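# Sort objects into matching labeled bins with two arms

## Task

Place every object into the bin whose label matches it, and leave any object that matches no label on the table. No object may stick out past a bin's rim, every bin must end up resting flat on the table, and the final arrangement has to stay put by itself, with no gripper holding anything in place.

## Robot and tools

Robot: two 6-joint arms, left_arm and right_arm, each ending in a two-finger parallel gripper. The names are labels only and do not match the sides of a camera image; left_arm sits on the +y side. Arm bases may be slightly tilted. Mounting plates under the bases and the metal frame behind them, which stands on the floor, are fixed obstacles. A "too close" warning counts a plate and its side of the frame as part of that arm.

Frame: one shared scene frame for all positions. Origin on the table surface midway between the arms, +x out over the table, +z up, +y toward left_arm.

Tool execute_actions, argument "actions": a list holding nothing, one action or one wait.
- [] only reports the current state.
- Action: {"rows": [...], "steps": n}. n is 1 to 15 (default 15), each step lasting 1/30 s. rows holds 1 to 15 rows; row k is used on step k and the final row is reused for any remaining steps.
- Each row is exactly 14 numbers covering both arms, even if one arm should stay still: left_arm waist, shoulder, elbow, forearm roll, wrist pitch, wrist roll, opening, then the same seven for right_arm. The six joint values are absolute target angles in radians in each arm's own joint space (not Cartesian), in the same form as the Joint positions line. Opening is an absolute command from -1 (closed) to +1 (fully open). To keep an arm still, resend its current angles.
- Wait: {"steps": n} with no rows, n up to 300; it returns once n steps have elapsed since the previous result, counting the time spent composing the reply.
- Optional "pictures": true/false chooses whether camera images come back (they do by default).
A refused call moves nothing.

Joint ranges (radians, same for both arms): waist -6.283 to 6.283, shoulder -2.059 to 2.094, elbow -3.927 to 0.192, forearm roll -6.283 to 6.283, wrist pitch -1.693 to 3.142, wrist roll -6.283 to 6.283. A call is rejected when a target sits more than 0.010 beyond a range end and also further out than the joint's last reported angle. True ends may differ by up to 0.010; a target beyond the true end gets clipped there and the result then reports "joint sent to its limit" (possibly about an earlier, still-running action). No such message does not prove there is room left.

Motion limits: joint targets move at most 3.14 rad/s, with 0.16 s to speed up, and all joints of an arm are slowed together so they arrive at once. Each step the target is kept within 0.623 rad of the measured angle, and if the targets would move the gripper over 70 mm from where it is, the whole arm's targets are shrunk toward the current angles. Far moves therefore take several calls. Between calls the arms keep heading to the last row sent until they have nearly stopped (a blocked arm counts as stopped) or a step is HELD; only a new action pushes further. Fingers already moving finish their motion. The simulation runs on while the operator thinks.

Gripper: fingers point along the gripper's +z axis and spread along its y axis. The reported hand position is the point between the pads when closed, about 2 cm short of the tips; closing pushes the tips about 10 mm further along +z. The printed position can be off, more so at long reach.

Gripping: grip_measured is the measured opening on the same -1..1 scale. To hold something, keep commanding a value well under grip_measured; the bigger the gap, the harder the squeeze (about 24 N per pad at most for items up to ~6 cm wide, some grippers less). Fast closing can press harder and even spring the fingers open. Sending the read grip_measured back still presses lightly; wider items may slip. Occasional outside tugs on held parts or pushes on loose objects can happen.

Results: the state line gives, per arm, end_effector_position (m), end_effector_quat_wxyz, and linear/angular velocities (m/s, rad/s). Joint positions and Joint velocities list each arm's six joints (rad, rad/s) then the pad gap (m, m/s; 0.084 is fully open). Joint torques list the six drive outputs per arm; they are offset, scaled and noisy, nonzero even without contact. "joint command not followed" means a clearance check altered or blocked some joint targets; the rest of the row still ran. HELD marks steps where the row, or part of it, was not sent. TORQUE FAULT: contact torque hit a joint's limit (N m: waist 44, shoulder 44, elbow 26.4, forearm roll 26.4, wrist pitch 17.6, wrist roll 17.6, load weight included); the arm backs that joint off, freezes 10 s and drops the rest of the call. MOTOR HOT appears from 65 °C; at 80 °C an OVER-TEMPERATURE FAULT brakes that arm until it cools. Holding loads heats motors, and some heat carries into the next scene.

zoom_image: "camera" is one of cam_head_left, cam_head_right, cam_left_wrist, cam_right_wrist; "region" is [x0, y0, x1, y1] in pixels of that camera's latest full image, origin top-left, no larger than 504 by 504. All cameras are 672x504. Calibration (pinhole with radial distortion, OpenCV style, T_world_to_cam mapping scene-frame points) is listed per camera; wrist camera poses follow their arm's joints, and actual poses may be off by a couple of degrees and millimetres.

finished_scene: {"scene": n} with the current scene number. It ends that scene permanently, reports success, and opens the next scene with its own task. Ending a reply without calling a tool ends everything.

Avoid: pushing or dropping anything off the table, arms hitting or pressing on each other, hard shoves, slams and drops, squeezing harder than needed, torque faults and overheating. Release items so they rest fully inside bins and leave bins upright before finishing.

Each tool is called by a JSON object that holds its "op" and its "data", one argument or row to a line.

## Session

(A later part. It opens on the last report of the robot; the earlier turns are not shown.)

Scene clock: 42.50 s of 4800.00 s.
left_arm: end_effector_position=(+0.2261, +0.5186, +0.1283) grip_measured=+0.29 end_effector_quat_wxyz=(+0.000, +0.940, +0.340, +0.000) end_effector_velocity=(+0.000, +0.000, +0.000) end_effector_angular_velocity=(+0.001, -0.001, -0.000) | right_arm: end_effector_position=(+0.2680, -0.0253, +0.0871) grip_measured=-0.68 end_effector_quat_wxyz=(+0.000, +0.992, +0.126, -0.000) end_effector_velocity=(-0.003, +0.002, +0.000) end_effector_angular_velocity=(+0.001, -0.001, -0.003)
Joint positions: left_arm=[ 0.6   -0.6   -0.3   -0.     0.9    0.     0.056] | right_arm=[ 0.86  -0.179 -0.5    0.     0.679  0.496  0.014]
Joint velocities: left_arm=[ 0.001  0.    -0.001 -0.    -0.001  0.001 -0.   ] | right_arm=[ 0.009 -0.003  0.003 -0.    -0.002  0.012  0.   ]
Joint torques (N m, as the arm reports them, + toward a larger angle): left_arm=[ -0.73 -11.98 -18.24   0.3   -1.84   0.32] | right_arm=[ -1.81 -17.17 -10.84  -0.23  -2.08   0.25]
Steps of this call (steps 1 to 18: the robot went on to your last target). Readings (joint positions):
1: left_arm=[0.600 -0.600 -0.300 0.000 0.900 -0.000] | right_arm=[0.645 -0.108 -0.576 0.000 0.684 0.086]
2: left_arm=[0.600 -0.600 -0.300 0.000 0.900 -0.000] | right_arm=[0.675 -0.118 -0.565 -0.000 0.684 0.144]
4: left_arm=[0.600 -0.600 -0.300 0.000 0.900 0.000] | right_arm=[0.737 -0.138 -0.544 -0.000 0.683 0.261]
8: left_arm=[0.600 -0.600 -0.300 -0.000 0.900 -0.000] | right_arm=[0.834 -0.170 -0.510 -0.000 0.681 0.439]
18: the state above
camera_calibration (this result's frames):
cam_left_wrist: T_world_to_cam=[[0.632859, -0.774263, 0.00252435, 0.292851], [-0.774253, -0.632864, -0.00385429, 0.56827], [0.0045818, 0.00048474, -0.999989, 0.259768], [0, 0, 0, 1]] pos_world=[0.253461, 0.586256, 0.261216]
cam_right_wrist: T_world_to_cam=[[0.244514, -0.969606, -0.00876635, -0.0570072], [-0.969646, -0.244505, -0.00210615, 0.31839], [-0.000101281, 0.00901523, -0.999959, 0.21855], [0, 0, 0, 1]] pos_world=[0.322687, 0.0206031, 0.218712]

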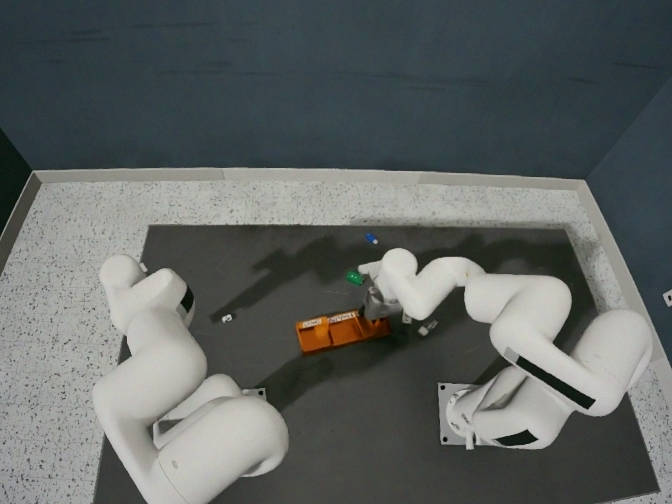

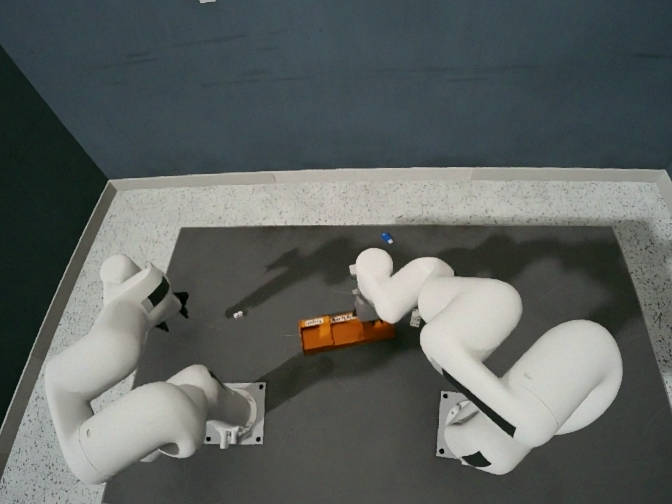

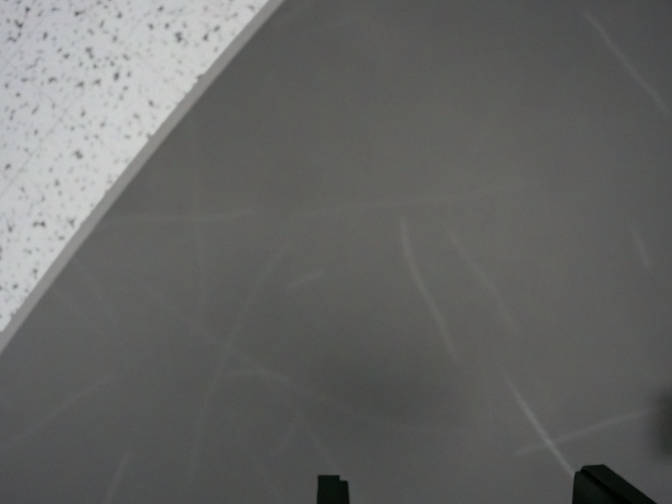

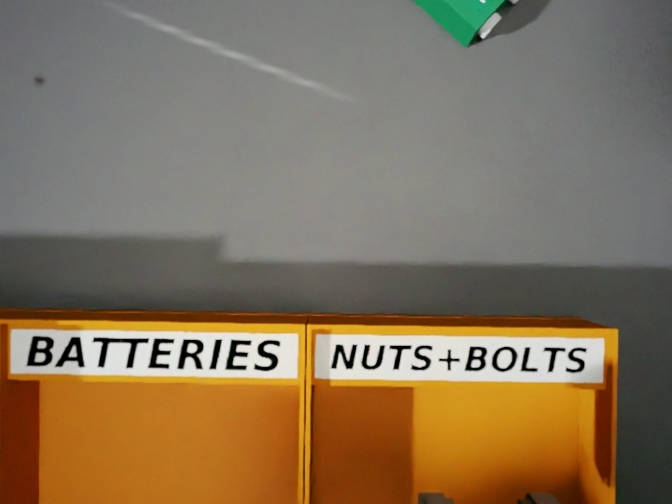

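{"op": "execute_actions", "data": {
  "actions": [
    {"rows":[[0.6,-0.6,-0.3,0,0.9,0,0.3,0.862,-0.002,-0.469,0,0.471,0.497,-0.95]]}
  ],
  "pictures": false
}}

{"op": "execute_actions", "data": {
  "actions": [
    {"rows":[[0.6,-0.6,-0.3,0,0.9,0,0.3,0.862,-0.002,-0.469,0,0.471,0.497,-0.2]],"steps":8}
  ],
  "pictures": false
}}

{"op": "execute_actions", "data": {
  "actions": [
    {"rows":[[0.6,-0.6,-0.3,0,0.9,0,0.3,0.862,-0.179,-0.5,0,0.679,0.497,-0.2]],"steps":11}
  ]
}}

{"op": "execute_actions", "data": {
  "actions": [
    {"rows":[[0.6,-0.6,-0.3,0,0.9,0,0.3,0.55,-0.31,-0.376,0,0.686,0.7,0.1]]}
  ],
  "pictures": false
}}

{"op": "execute_actions", "data": {
  "actions": [
    {"steps":6}
  ]
}}

Scene clock: 52.43 s of 4800.00 s.
left_arm: end_effector_position=(+0.2261, +0.5186, +0.1283) grip_measured=+0.29 end_effector_quat_wxyz=(+0.000, +0.940, +0.340, +0.000) end_effector_velocity=(+0.000, +0.000, +0.000) end_effector_angular_velocity=(+0.000, -0.001, +0.000) | right_arm: end_effector_position=(+0.2681, -0.0244, +0.0313) grip_measured=-0.68 end_effector_quat_wxyz=(-0.001, +0.992, +0.127, +0.001) end_effector_velocity=(-0.002, -0.001, -0.007) end_effector_angular_velocity=(-0.000, -0.000, +0.000)
Joint positions: left_arm=[ 0.6   -0.6   -0.3    0.     0.9   -0.     0.056] | right_arm=[ 0.862 -0.005 -0.47  -0.     0.473  0.497  0.014]
Joint velocities: left_arm=[ 0.001 -0.     0.    -0.    -0.001  0.    -0.   ] | right_arm=[ 0.001  0.017  0.009 -0.001 -0.026  0.001  0.   ]
Joint torques (N m, as the arm reports them, + toward a larger angle): left_arm=[ -0.73 -12.15 -18.23   0.24  -1.81   0.08] | right_arm=[ -1.77 -19.37  -9.2   -0.19  -1.87   0.13]
Steps of this call (steps 1 to 15: the robot went on to your last target; steps 16 to 90: nothing new was sent; then 6.43 s passed at rest; steps 91 to 105: all 15 steps of this action). Readings (joint positions):
91: left_arm=[0.600 -0.600 -0.300 0.000 0.900 -0.000] | right_arm=[0.862 -0.179 -0.500 -0.000 0.679 0.497]
92: left_arm=[0.600 -0.600 -0.300 -0.000 0.900 -0.000] | right_arm=[0.862 -0.177 -0.500 -0.000 0.675 0.497]
94: left_arm=[0.600 -0.600 -0.300 -0.000 0.900 -0.000] | right_arm=[0.862 -0.146 -0.497 -0.000 0.633 0.497]
98: left_arm=[0.600 -0.600 -0.300 -0.000 0.900 -0.000] | right_arm=[0.862 -0.030 -0.470 0.000 0.511 0.497]
105: the state above

Scene clock: 52.70 s of 4800.00 s.
left_arm: end_effector_position=(+0.2261, +0.5186, +0.1283) grip_measured=+0.29 end_effector_quat_wxyz=(+0.000, +0.940, +0.340, +0.000) end_effector_velocity=(+0.000, +0.000, +0.000) end_effector_angular_velocity=(+0.001, -0.001, -0.002) | right_arm: end_effector_position=(+0.2676, -0.0249, +0.0302) grip_measured=-0.22 end_effector_quat_wxyz=(-0.000, +0.992, +0.127, +0.000) end_effector_velocity=(-0.000, -0.000, -0.001) end_effector_angular_velocity=(-0.001, +0.001, -0.001)
Joint positions: left_arm=[ 0.6   -0.6   -0.3   -0.     0.9    0.     0.056] | right_arm=[ 0.862 -0.002 -0.469 -0.     0.471  0.497  0.035]
Joint velocities: left_arm=[ 0.    -0.    -0.     0.    -0.     0.003 -0.   ] | right_arm=[-0.     0.003 -0.001  0.    -0.001  0.001  0.001]
Joint torques (N m, as the arm reports them, + toward a larger angle): left_arm=[ -0.51 -11.92 -18.77  -0.21  -1.89   0.56] | right_arm=[ -1.67 -19.7   -9.28  -0.17  -2.14   0.11]
Steps of this call (steps 1 to 8: all 8 steps of this action). Readings (joint positions):
1: left_arm=[0.600 -0.600 -0.300 0.000 0.900 -0.000] | right_arm=[0.862 -0.004 -0.470 -0.000 0.472 0.497]
2: left_arm=[0.600 -0.600 -0.300 -0.000 0.900 -0.000] | right_arm=[0.862 -0.004 -0.470 -0.000 0.472 0.497]
4: left_arm=[0.600 -0.600 -0.300 0.000 0.900 0.000] | right_arm=[0.862 -0.003 -0.469 -0.000 0.472 0.497]
8: the state above

Scene clock: 53.07 s of 4800.00 s.
left_arm: end_effector_position=(+0.2261, +0.5186, +0.1283) grip_measured=+0.29 end_effector_quat_wxyz=(+0.000, +0.940, +0.340, +0.000) end_effector_velocity=(+0.000, +0.000, +0.000) end_effector_angular_velocity=(+0.001, -0.001, +0.002) | right_arm: end_effector_position=(+0.2691, -0.0235, +0.0859) grip_measured=-0.22 end_effector_quat_wxyz=(-0.002, +0.992, +0.127, +0.002) end_effector_velocity=(-0.036, -0.033, -0.005) end_effector_angular_velocity=(-0.092, +0.099, +0.001)
Joint positions: left_arm=[ 0.6   -0.6   -0.3    0.     0.9    0.     0.056] | right_arm=[ 0.862 -0.172 -0.501 -0.     0.667  0.497  0.035]
Joint velocities: left_arm=[ 0.     0.    -0.001 -0.    -0.    -0.002 -0.   ] | right_arm=[ 0.001 -0.068  0.048  0.001  0.155 -0.002 -0.   ]
Joint torques (N m, as the arm reports them, + toward a larger angle): left_arm=[ -0.24 -11.99 -18.5   -0.32  -1.55   0.21] | right_arm=[ -1.73 -15.06 -10.72   0.08  -2.04   0.17]
Steps of this call (steps 1 to 11: all 11 steps of this action). Readings (joint positions):
1: left_arm=[0.600 -0.600 -0.300 0.000 0.900 0.000] | right_arm=[0.862 -0.002 -0.469 -0.000 0.471 0.497]
2: left_arm=[0.600 -0.600 -0.300 0.000 0.900 -0.000] | right_arm=[0.862 -0.005 -0.469 0.000 0.475 0.497]
4: left_arm=[0.600 -0.600 -0.300 0.000 0.900 -0.000] | right_arm=[0.862 -0.035 -0.472 0.000 0.517 0.497]
8: left_arm=[0.600 -0.600 -0.300 -0.000 0.900 0.000] | right_arm=[0.862 -0.151 -0.499 -0.000 0.639 0.497]
11: the state above
camera_calibration (this result's frames):
cam_left_wrist: T_world_to_cam=[[0.632859, -0.774263, 0.00252429, 0.292851], [-0.774253, -0.632864, -0.00385463, 0.56827], [0.00458203, 0.000485004, -0.999989, 0.259768], [0, 0, 0, 1]] pos_world=[0.253461, 0.586256, 0.261216]
cam_right_wrist: T_world_to_cam=[[0.244816, -0.969499, -0.0116908, -0.0553654], [-0.96956, -0.244742, -0.00744548, 0.32033], [0.00435714, 0.0131577, -0.999904, 0.216224], [0, 0, 0, 1]] pos_world=[0.323191, 0.0218765, 0.217941]

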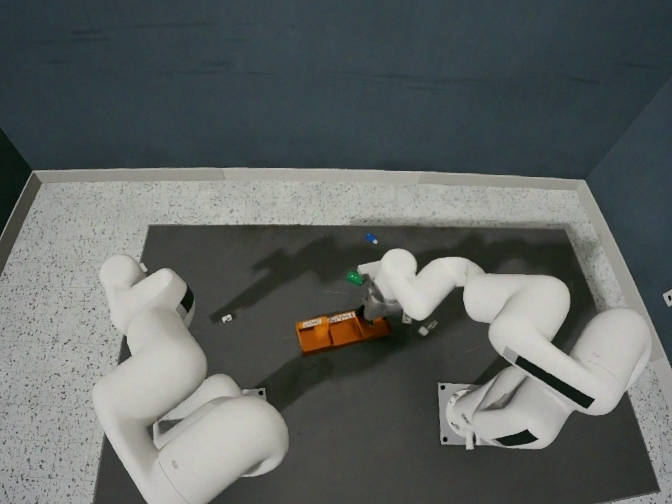

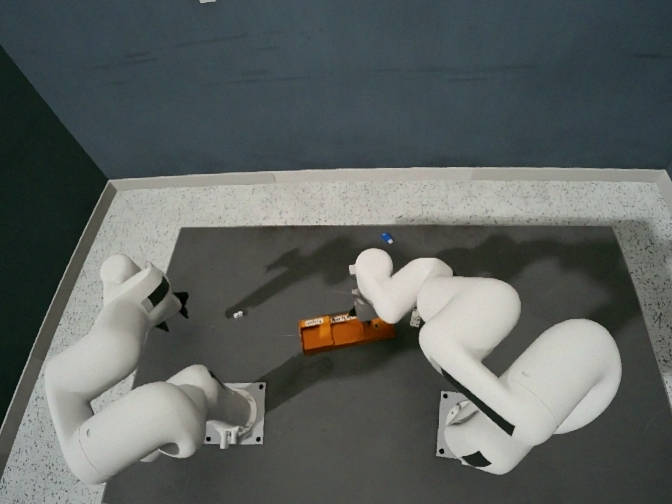

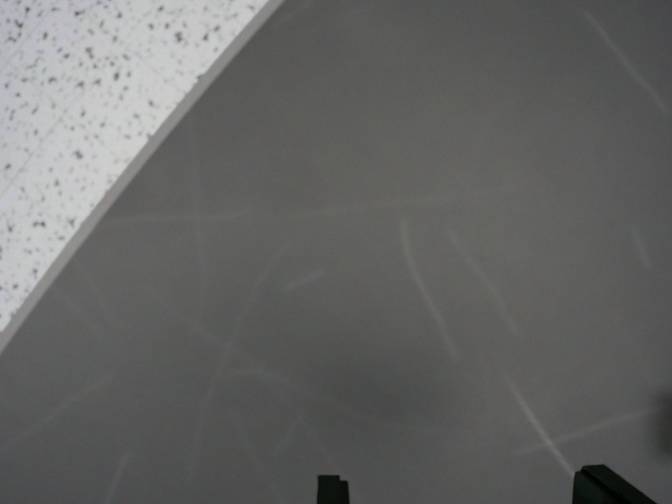

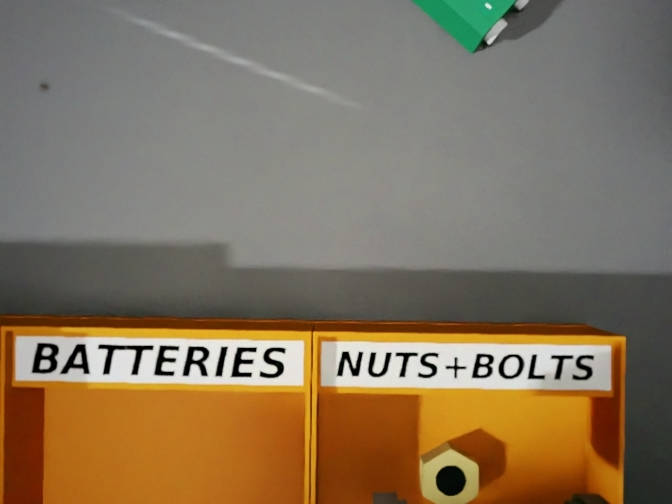

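Scene clock: 53.57 s of 4800.00 s.
left_arm: end_effector_position=(+0.2261, +0.5186, +0.1283) grip_measured=+0.29 end_effector_quat_wxyz=(+0.000, +0.940, +0.340, +0.000) end_effector_velocity=(+0.000, +0.000, +0.000) end_effector_angular_velocity=(-0.000, -0.000, +0.001) | right_arm: end_effector_position=(+0.2958, -0.1290, +0.0867) grip_measured=+0.09 end_effector_quat_wxyz=(+0.000, +0.992, -0.124, -0.000) end_effector_velocity=(+0.006, -0.022, +0.003) end_effector_angular_velocity=(+0.005, -0.011, -0.132)
Joint positions: left_arm=[ 0.6   -0.6   -0.3   -0.     0.9    0.     0.056] | right_arm=[ 0.557 -0.307 -0.379  0.     0.686  0.695  0.048]
Joint velocities: left_arm=[ 0.     0.001 -0.001 -0.    -0.    -0.001  0.   ] | right_arm=[-0.071 -0.035  0.023 -0.001  0.     0.061 -0.   ]
Joint torques (N m, as the arm reports them, + toward a larger angle): left_arm=[ -0.43 -11.41 -17.81  -0.03  -1.85   0.17] | right_arm=[ -0.75 -13.13 -11.18  -0.01  -2.07  -0.17]
Steps of this call (steps 1 to 15: all 15 steps of this action). Readings (joint positions):
1: left_arm=[0.600 -0.600 -0.300 -0.000 0.900 -0.000] | right_arm=[0.862 -0.174 -0.499 -0.000 0.671 0.497]
2: left_arm=[0.600 -0.600 -0.300 0.000 0.900 0.000] | right_arm=[0.859 -0.176 -0.497 -0.000 0.674 0.500]
4: left_arm=[0.600 -0.600 -0.300 -0.000 0.900 0.000] | right_arm=[0.822 -0.193 -0.481 -0.000 0.676 0.526]
8: left_arm=[0.600 -0.600 -0.300 0.000 0.900 -0.000] | right_arm=[0.668 -0.258 -0.421 0.000 0.682 0.622]
15: the state above

Scene clock: 53.77 s of 4800.00 s.
left_arm: end_effector_position=(+0.2261, +0.5186, +0.1283) grip_measured=+0.29 end_effector_quat_wxyz=(+0.000, +0.940, +0.340, +0.000) end_effector_velocity=(+0.000, -0.000, -0.000) end_effector_angular_velocity=(-0.000, -0.000, +0.000) | right_arm: end_effector_position=(+0.2961, -0.1308, +0.0868) grip_measured=+0.09 end_effector_quat_wxyz=(+0.000, +0.992, -0.129, -0.000) end_effector_velocity=(+0.001, -0.004, +0.000) end_effector_angular_velocity=(+0.001, -0.002, -0.017)
Joint positions: left_arm=[ 0.6   -0.6   -0.3    0.     0.9   -0.     0.056] | right_arm=[ 0.552 -0.309 -0.377 -0.     0.686  0.699  0.048]
Joint velocities: left_arm=[-0.001  0.    -0.    -0.001 -0.    -0.001 -0.   ] | right_arm=[-0.011 -0.005  0.004 -0.001 -0.001  0.006 -0.   ]
Joint torques (N m, as the arm reports them, + toward a larger angle): left_arm=[ -0.89 -11.93 -18.34  -0.24  -1.63   0.16] | right_arm=[ -1.68 -13.67 -11.03  -0.06  -1.93   0.21]
Steps of this call (steps 1 to 6: the robot went on to your last target). Readings (joint positions):
1: left_arm=[0.600 -0.600 -0.300 0.000 0.900 -0.000] | right_arm=[0.555 -0.308 -0.378 -0.000 0.686 0.696]
2: left_arm=[0.600 -0.600 -0.300 -0.000 0.900 -0.000] | right_arm=[0.554 -0.308 -0.378 -0.000 0.686 0.698]
4: left_arm=[0.600 -0.600 -0.300 0.000 0.900 0.000] | right_arm=[0.552 -0.309 -0.377 -0.000 0.686 0.699]
6: the state above
camera_calibration (this result's frames):
cam_left_wrist: T_world_to_cam=[[0.632859, -0.774263, 0.00252429, 0.292851], [-0.774253, -0.632864, -0.00385439, 0.56827], [0.00458184, 0.000484844, -0.999989, 0.259768], [0, 0, 0, 1]] pos_world=[0.253461, 0.586256, 0.261216]
cam_right_wrist: T_world_to_cam=[[-0.262466, -0.964902, -0.00874194, -0.0154732], [-0.964931, 0.262494, -0.00210465, 0.38481], [0.00432548, 0.00788297, -0.99996, 0.217747], [0, 0, 0, 1]] pos_world=[0.366312, -0.117657, 0.218413]

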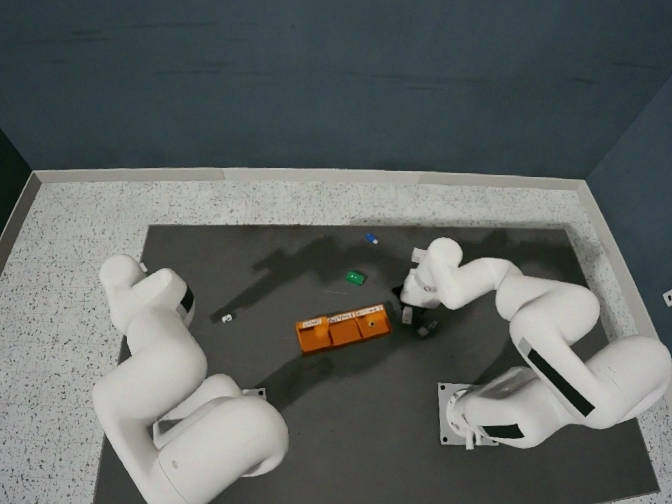

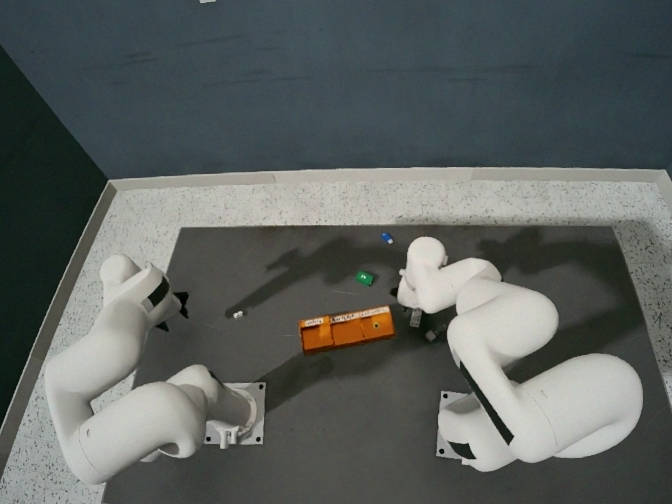

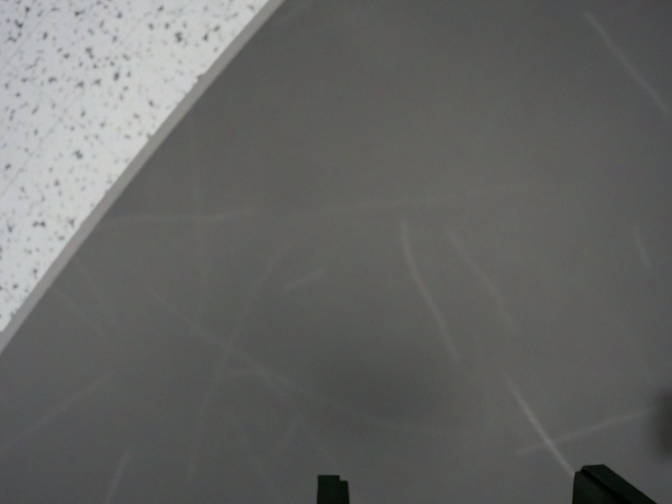

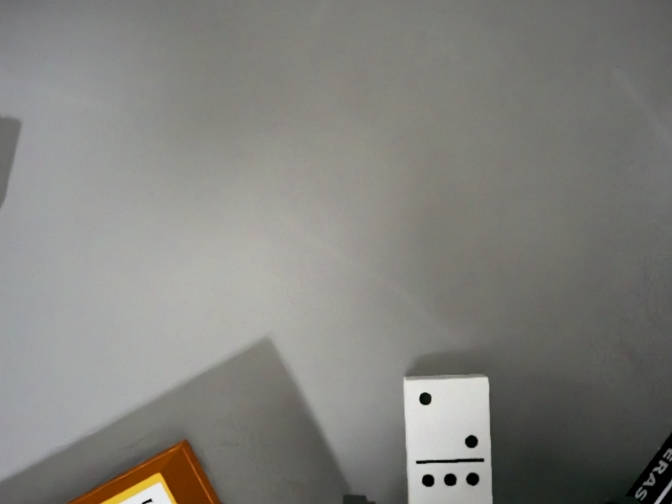

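{"op": "execute_actions", "data": {
  "actions": [
    {"rows":[[0.6,-0.6,-0.3,0,0.9,0,0.3,0.55,-0.087,-0.341,0,0.428,0.67,0.1]]}
  ],
  "pictures": false
}}

{"op": "execute_actions", "data": {
  "actions": [
    {"rows":[[0.6,-0.6,-0.3,0,0.9,0,0.3,0.55,-0.087,-0.341,0,0.428,0.67,-0.2],[0.6,-0.6,-0.3,0,0.9,0,0.3,0.55,-0.087,-0.341,0,0.428,0.67,-0.3],[0.6,-0.6,-0.3,0,0.9,0,0.3,0.55,-0.087,-0.341,0,0.428,0.67,-0.4],[0.6,-0.6,-0.3,0,0.9,0,0.3,0.55,-0.087,-0.341,0,0.428,0.67,-0.5],[0.6,-0.6,-0.3,0,0.9,0,0.3,0.55,-0.087,-0.341,0,0.428,0.67,-0.8]],"steps":13}
  ],
  "pictures": false
}}

{"op": "execute_actions", "data": {
  "actions": [
    {"rows":[[0.6,-0.6,-0.3,0,0.9,0,0.3,0.55,-0.31,-0.376,0,0.686,0.67,-0.8]],"steps":12}
  ],
  "pictures": false
}}

{"op": "execute_actions", "data": {
  "actions": [
    {"rows":[[0.6,-0.6,-0.3,0,0.9,0,0.3,1.186,0.139,-0.871,0,0.732,0.836,-0.8]]}
  ],
  "pictures": false
}}

{"op": "execute_actions", "data": {
  "actions": [
    {"steps":24}
  ]
}}

Scene clock: 62.37 s of 4800.00 s.
left_arm: end_effector_position=(+0.2261, +0.5186, +0.1283) grip_measured=+0.29 end_effector_quat_wxyz=(+0.000, +0.940, +0.340, +0.000) end_effector_velocity=(+0.000, -0.000, +0.000) end_effector_angular_velocity=(+0.000, -0.000, -0.001) | right_arm: end_effector_position=(+0.2971, -0.1309, +0.0255) grip_measured=+0.09 end_effector_quat_wxyz=(-0.000, +0.993, -0.116, +0.001) end_effector_velocity=(+0.003, +0.001, -0.005) end_effector_angular_velocity=(+0.006, -0.013, +0.004)
Joint positions: left_arm=[ 0.6   -0.6   -0.3   -0.     0.9    0.     0.056] | right_arm=[ 0.55  -0.091 -0.343 -0.     0.431  0.67   0.048]
Joint velocities: left_arm=[-0.001 -0.     0.     0.     0.     0.    -0.   ] | right_arm=[-0.002  0.022  0.002  0.001 -0.039 -0.007  0.   ]
Joint torques (N m, as the arm reports them, + toward a larger angle): left_arm=[ -0.3  -11.84 -18.12   0.31  -1.9    0.37] | right_arm=[ -1.81 -16.39  -8.78  -0.03  -1.82   0.17]
Steps of this call (steps 1 to 15: the robot went on to your last target; steps 16 to 90: nothing new was sent; then 5.10 s passed at rest; steps 91 to 105: all 15 steps of this action). Readings (joint positions):
91: left_arm=[0.600 -0.600 -0.300 0.000 0.900 -0.000] | right_arm=[0.550 -0.310 -0.376 -0.000 0.686 0.700]
92: left_arm=[0.600 -0.600 -0.300 0.000 0.900 -0.000] | right_arm=[0.550 -0.308 -0.376 -0.000 0.682 0.700]
94: left_arm=[0.600 -0.600 -0.300 0.000 0.900 -0.000] | right_arm=[0.550 -0.276 -0.373 -0.000 0.640 0.695]
98: left_arm=[0.600 -0.600 -0.300 0.000 0.900 -0.000] | right_arm=[0.550 -0.132 -0.346 0.000 0.486 0.677]
105: the state above

Scene clock: 62.80 s of 4800.00 s.
left_arm: end_effector_position=(+0.2261, +0.5186, +0.1283) grip_measured=+0.29 end_effector_quat_wxyz=(+0.000, +0.940, +0.340, +0.000) end_effector_velocity=(+0.000, -0.000, +0.000) end_effector_angular_velocity=(+0.000, +0.000, +0.000) | right_arm: end_effector_position=(+0.2967, -0.1312, +0.0245) grip_measured=-0.46 end_effector_quat_wxyz=(-0.000, +0.993, -0.115, +0.000) end_effector_velocity=(-0.000, -0.000, -0.001) end_effector_angular_velocity=(-0.001, +0.001, -0.000)
Joint positions: left_arm=[ 0.6   -0.6   -0.3   -0.     0.9   -0.     0.056] | right_arm=[ 0.55  -0.088 -0.341 -0.     0.428  0.67   0.024]
Joint velocities: left_arm=[-0.    -0.    -0.     0.    -0.    -0.001 -0.   ] | right_arm=[ 0.     0.003 -0.    -0.    -0.001  0.     0.   ]
Joint torques (N m, as the arm reports them, + toward a larger angle): left_arm=[ -0.37 -11.4  -18.09   0.2   -1.85   0.18] | right_arm=[ -1.55 -13.82  -8.64   0.14  -2.4    0.14]
Steps of this call (steps 1 to 13: all 13 steps of this action). Readings (joint positions):
1: left_arm=[0.600 -0.600 -0.300 -0.000 0.900 0.000] | right_arm=[0.550 -0.090 -0.342 -0.000 0.430 0.670]
2: left_arm=[0.600 -0.600 -0.300 -0.000 0.900 -0.000] | right_arm=[0.550 -0.089 -0.342 -0.000 0.429 0.670]
4: left_arm=[0.600 -0.600 -0.300 -0.000 0.900 0.000] | right_arm=[0.550 -0.088 -0.342 -0.000 0.429 0.670]
8: left_arm=[0.600 -0.600 -0.300 0.000 0.900 -0.000] | right_arm=[0.550 -0.088 -0.341 -0.000 0.428 0.670]
13: the state above

Scene clock: 63.20 s of 4800.00 s.
left_arm: end_effector_position=(+0.2261, +0.5186, +0.1283) grip_measured=+0.29 end_effector_quat_wxyz=(+0.000, +0.940, +0.340, +0.000) end_effector_velocity=(-0.000, +0.000, +0.000) end_effector_angular_velocity=(-0.000, +0.000, +0.004) | right_arm: end_effector_position=(+0.2974, -0.1308, +0.0851) grip_measured=-0.46 end_effector_quat_wxyz=(-0.001, +0.993, -0.115, +0.001) end_effector_velocity=(-0.039, -0.019, -0.003) end_effector_angular_velocity=(-0.050, +0.106, -0.003)
Joint positions: left_arm=[ 0.6   -0.6   -0.3    0.     0.9    0.     0.056] | right_arm=[ 0.55  -0.302 -0.375 -0.     0.674  0.67   0.024]
Joint velocities: left_arm=[ 0.001  0.    -0.     0.     0.    -0.003  0.   ] | right_arm=[-0.003 -0.071  0.04   0.     0.148  0.     0.   ]
Joint torques (N m, as the arm reports them, + toward a larger angle): left_arm=[ -0.43 -11.58 -18.31   0.22  -1.84   0.18] | right_arm=[ -1.6  -12.21 -11.3   -0.16  -2.17   0.15]
Steps of this call (steps 1 to 12: all 12 steps of this action). Readings (joint positions):
1: left_arm=[0.600 -0.600 -0.300 0.000 0.900 0.000] | right_arm=[0.550 -0.088 -0.341 -0.000 0.428 0.670]
2: left_arm=[0.600 -0.600 -0.300 -0.000 0.900 0.000] | right_arm=[0.550 -0.090 -0.342 0.000 0.432 0.670]
4: left_arm=[0.600 -0.600 -0.300 0.000 0.900 0.000] | right_arm=[0.550 -0.121 -0.344 0.000 0.474 0.670]
8: left_arm=[0.600 -0.600 -0.300 -0.000 0.900 -0.000] | right_arm=[0.550 -0.265 -0.372 -0.000 0.628 0.670]
12: the state above

Scene clock: 63.70 s of 4800.00 s.
left_arm: end_effector_position=(+0.2261, +0.5186, +0.1283) grip_measured=+0.29 end_effector_quat_wxyz=(+0.000, +0.940, +0.340, +0.000) end_effector_velocity=(-0.000, -0.000, -0.000) end_effector_angular_velocity=(-0.001, +0.000, -0.000) | right_arm: end_effector_position=(+0.2818, +0.0290, +0.0926) grip_measured=-0.46 end_effector_quat_wxyz=(+0.000, +1.000, +0.027, -0.000) end_effector_velocity=(-0.129, +0.373, -0.006) end_effector_angular_velocity=(+0.001, -0.001, +0.642)
Joint positions: left_arm=[ 0.6   -0.6   -0.3    0.     0.9    0.     0.056] | right_arm=[ 0.936 -0.034 -0.677 -0.     0.712  0.771  0.024]
Joint velocities: left_arm=[ 0.     0.     0.    -0.     0.     0.001  0.   ] | right_arm=[ 0.865  0.599 -0.67   0.     0.069  0.223 -0.   ]
Joint torques (N m, as the arm reports them, + toward a larger angle): left_arm=[ -0.84 -11.76 -18.32  -0.06  -1.89  -0.13] | right_arm=[ -1.97 -21.78 -11.04  -0.12  -2.08   0.32]
Steps of this call (steps 1 to 15: all 15 steps of this action). Readings (joint positions):
1: left_arm=[0.600 -0.600 -0.300 -0.000 0.900 0.000] | right_arm=[0.550 -0.304 -0.374 0.000 0.678 0.670]
2: left_arm=[0.600 -0.600 -0.300 -0.000 0.900 -0.000] | right_arm=[0.553 -0.303 -0.376 0.000 0.681 0.671]
4: left_arm=[0.600 -0.600 -0.300 -0.000 0.900 -0.000] | right_arm=[0.590 -0.276 -0.405 0.000 0.686 0.682]
8: left_arm=[0.600 -0.600 -0.300 0.000 0.900 0.000] | right_arm=[0.726 -0.180 -0.514 -0.000 0.695 0.716]
15: the state above

Scene clock: 64.50 s of 4800.00 s.
left_arm: end_effector_position=(+0.2261, +0.5186, +0.1283) grip_measured=+0.29 end_effector_quat_wxyz=(+0.000, +0.940, +0.340, +0.000) end_effector_velocity=(-0.000, +0.000, +0.000) end_effector_angular_velocity=(+0.000, +0.000, -0.001) | right_arm: end_effector_position=(+0.2259, +0.1339, +0.0869) grip_measured=-0.46 end_effector_quat_wxyz=(+0.000, +0.993, +0.119, +0.000) end_effector_velocity=(-0.001, +0.002, +0.001) end_effector_angular_velocity=(+0.001, -0.001, +0.002)
Joint positions: left_arm=[ 0.6   -0.6   -0.3   -0.     0.9   -0.     0.056] | right_arm=[ 1.185  0.139 -0.871  0.     0.732  0.836  0.024]
Joint velocities: left_arm=[-0.     0.    -0.     0.001  0.     0.    -0.   ] | right_arm=[ 0.003  0.001 -0.003  0.     0.     0.001  0.   ]
Joint torques (N m, as the arm reports them, + toward a larger angle): left_arm=[ -1.38 -11.92 -18.34   0.06  -1.73   0.09] | right_arm=[ -1.8  -27.16 -11.4   -0.23  -1.93   0.18]
Steps of this call (steps 1 to 24: the robot went on to your last target). Readings (joint positions):
1: left_arm=[0.600 -0.600 -0.300 0.000 0.900 -0.000] | right_arm=[0.965 -0.014 -0.699 -0.000 0.714 0.778]
2: left_arm=[0.600 -0.600 -0.300 0.000 0.900 0.000] | right_arm=[0.993 0.005 -0.721 -0.000 0.716 0.786]
4: left_arm=[0.600 -0.600 -0.300 -0.000 0.900 -0.000] | right_arm=[1.049 0.044 -0.764 -0.000 0.721 0.800]
8: left_arm=[0.600 -0.600 -0.300 -0.000 0.900 0.000] | right_arm=[1.149 0.113 -0.841 -0.000 0.729 0.826]
24: the state above
camera_calibration (this result's frames):
cam_left_wrist: T_world_to_cam=[[0.63286, -0.774262, 0.00252439, 0.292851], [-0.774253, -0.632864, -0.00385443, 0.56827], [0.00458193, 0.000484798, -0.999989, 0.259768], [0, 0, 0, 1]] pos_world=[0.253461, 0.586256, 0.261216]
cam_right_wrist: T_world_to_cam=[[0.229621, -0.97324, -0.008779, 0.111483], [-0.97328, -0.229611, -0.00212936, 0.31528], [0.0000566224, 0.00903337, -0.999959, 0.216867], [0, 0, 0, 1]] pos_world=[0.281245, 0.178933, 0.218509]

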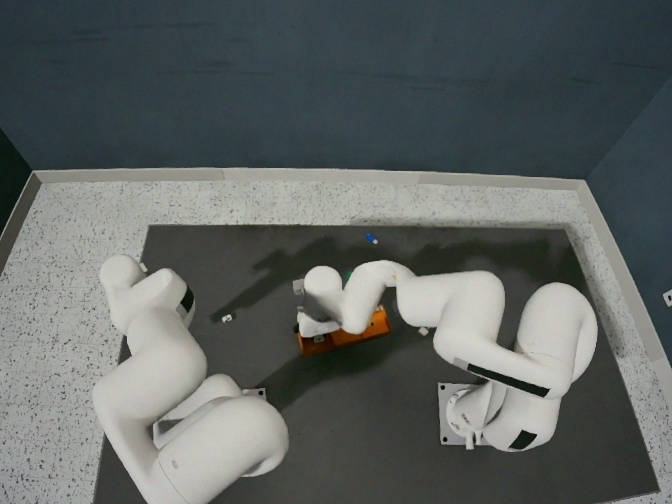

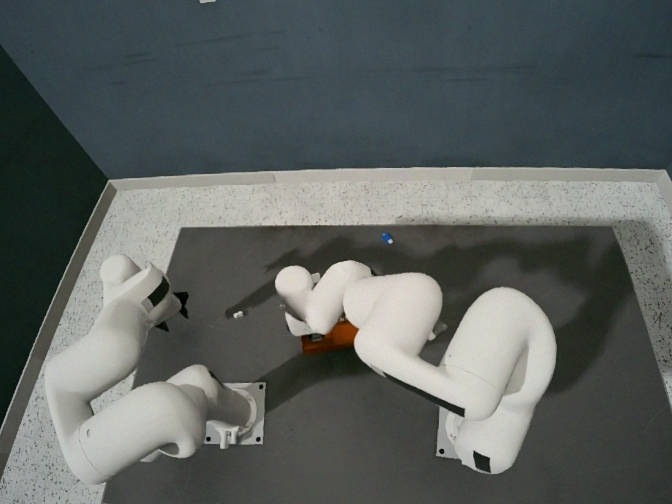

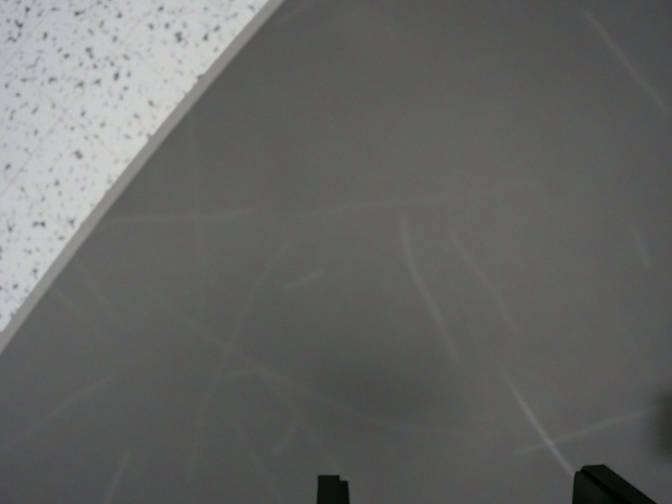

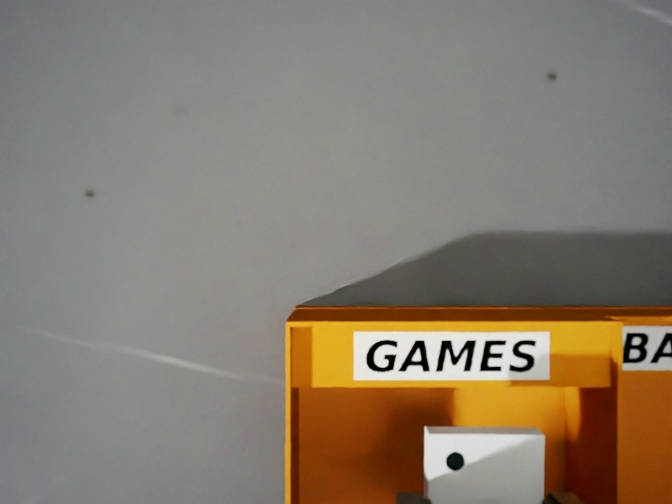

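{"op": "execute_actions", "data": {
  "actions": [
    {"rows":[[0.6,-0.6,-0.3,0,0.9,0,0.3,1.1975,0.175,-0.842,0,0.667,0.847,-0.8]],"steps":14}
  ]
}}

Scene clock: 69.27 s of 4800.00 s.
left_arm: end_effector_position=(+0.2261, +0.5186, +0.1283) grip_measured=+0.29 end_effector_quat_wxyz=(+0.000, +0.940, +0.340, +0.000) end_effector_velocity=(+0.000, +0.000, +0.000) end_effector_angular_velocity=(-0.000, -0.001, +0.000) | right_arm: end_effector_position=(+0.2195, +0.1334, +0.0658) grip_measured=-0.46 end_effector_quat_wxyz=(-0.000, +0.993, +0.119, +0.000) end_effector_velocity=(-0.001, -0.002, -0.004) end_effector_angular_velocity=(-0.005, +0.003, -0.001)
Joint positions: left_arm=[ 0.6   -0.6   -0.3   -0.     0.9   -0.     0.056] | right_arm=[ 1.197  0.174 -0.843 -0.     0.668  0.847  0.024]
Joint velocities: left_arm=[-0.     0.    -0.    -0.001 -0.     0.     0.   ] | right_arm=[-0.     0.005  0.007  0.    -0.006  0.     0.   ]
Joint torques (N m, as the arm reports them, + toward a larger angle): left_arm=[ -0.67 -12.61 -18.19  -0.33  -1.72   0.18] | right_arm=[ -1.56 -26.94 -10.87  -0.04  -1.8    0.23]
Steps of this call (steps 1 to 15: the robot went on to your last target; steps 16 to 90: nothing new was sent; then 1.30 s passed at rest; steps 91 to 104: all 14 steps of this action). Readings (joint positions):
91: left_arm=[0.600 -0.600 -0.300 -0.000 0.900 -0.000] | right_arm=[1.186 0.139 -0.871 -0.000 0.732 0.836]
92: left_arm=[0.600 -0.600 -0.300 -0.000 0.900 -0.000] | right_arm=[1.186 0.140 -0.870 -0.000 0.728 0.837]
94: left_arm=[0.600 -0.600 -0.300 -0.000 0.900 0.000] | right_arm=[1.191 0.153 -0.861 -0.000 0.701 0.841]
98: left_arm=[0.600 -0.600 -0.300 0.000 0.900 0.000] | right_arm=[1.197 0.173 -0.842 0.000 0.675 0.846]
104: the state above
camera_calibration (this result's frames):
cam_left_wrist: T_world_to_cam=[[0.63286, -0.774262, 0.00252442, 0.292851], [-0.774253, -0.632865, -0.00385435, 0.56827], [0.00458189, 0.000484726, -0.999989, 0.259768], [0, 0, 0, 1]] pos_world=[0.253461, 0.586256, 0.261216]
cam_right_wrist: T_world_to_cam=[[0.230589, -0.973003, -0.00969209, 0.11212], [-0.973051, -0.230571, -0.00293239, 0.309068], [0.000618503, 0.0101071, -0.999949, 0.195526], [0, 0, 0, 1]] pos_world=[0.274764, 0.178379, 0.197509]

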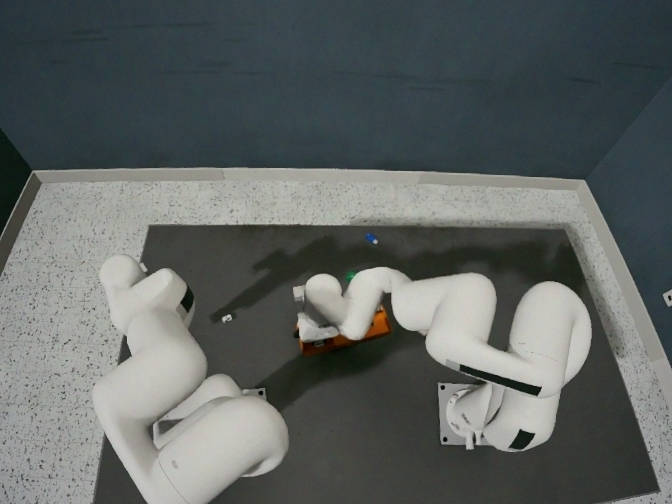

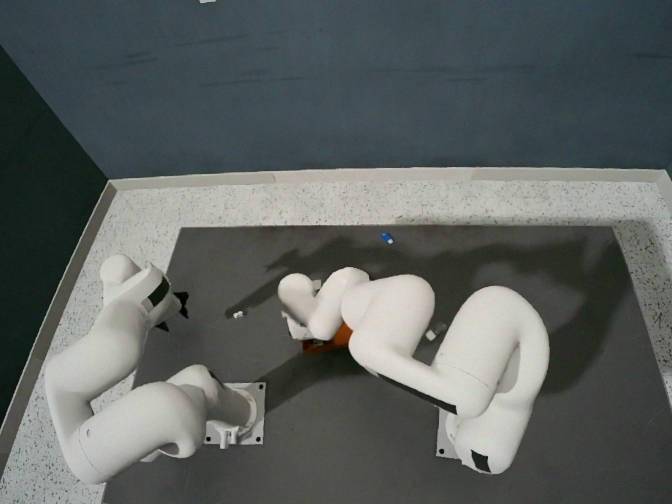

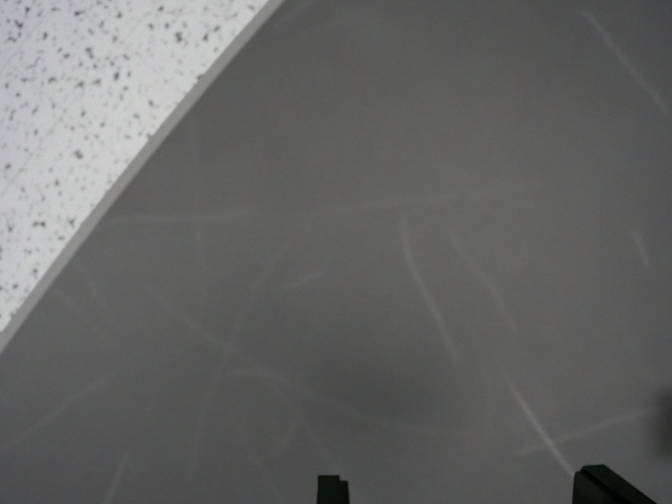

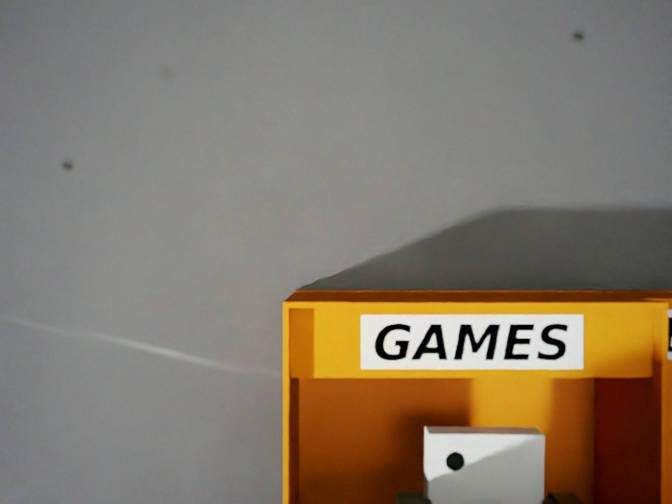

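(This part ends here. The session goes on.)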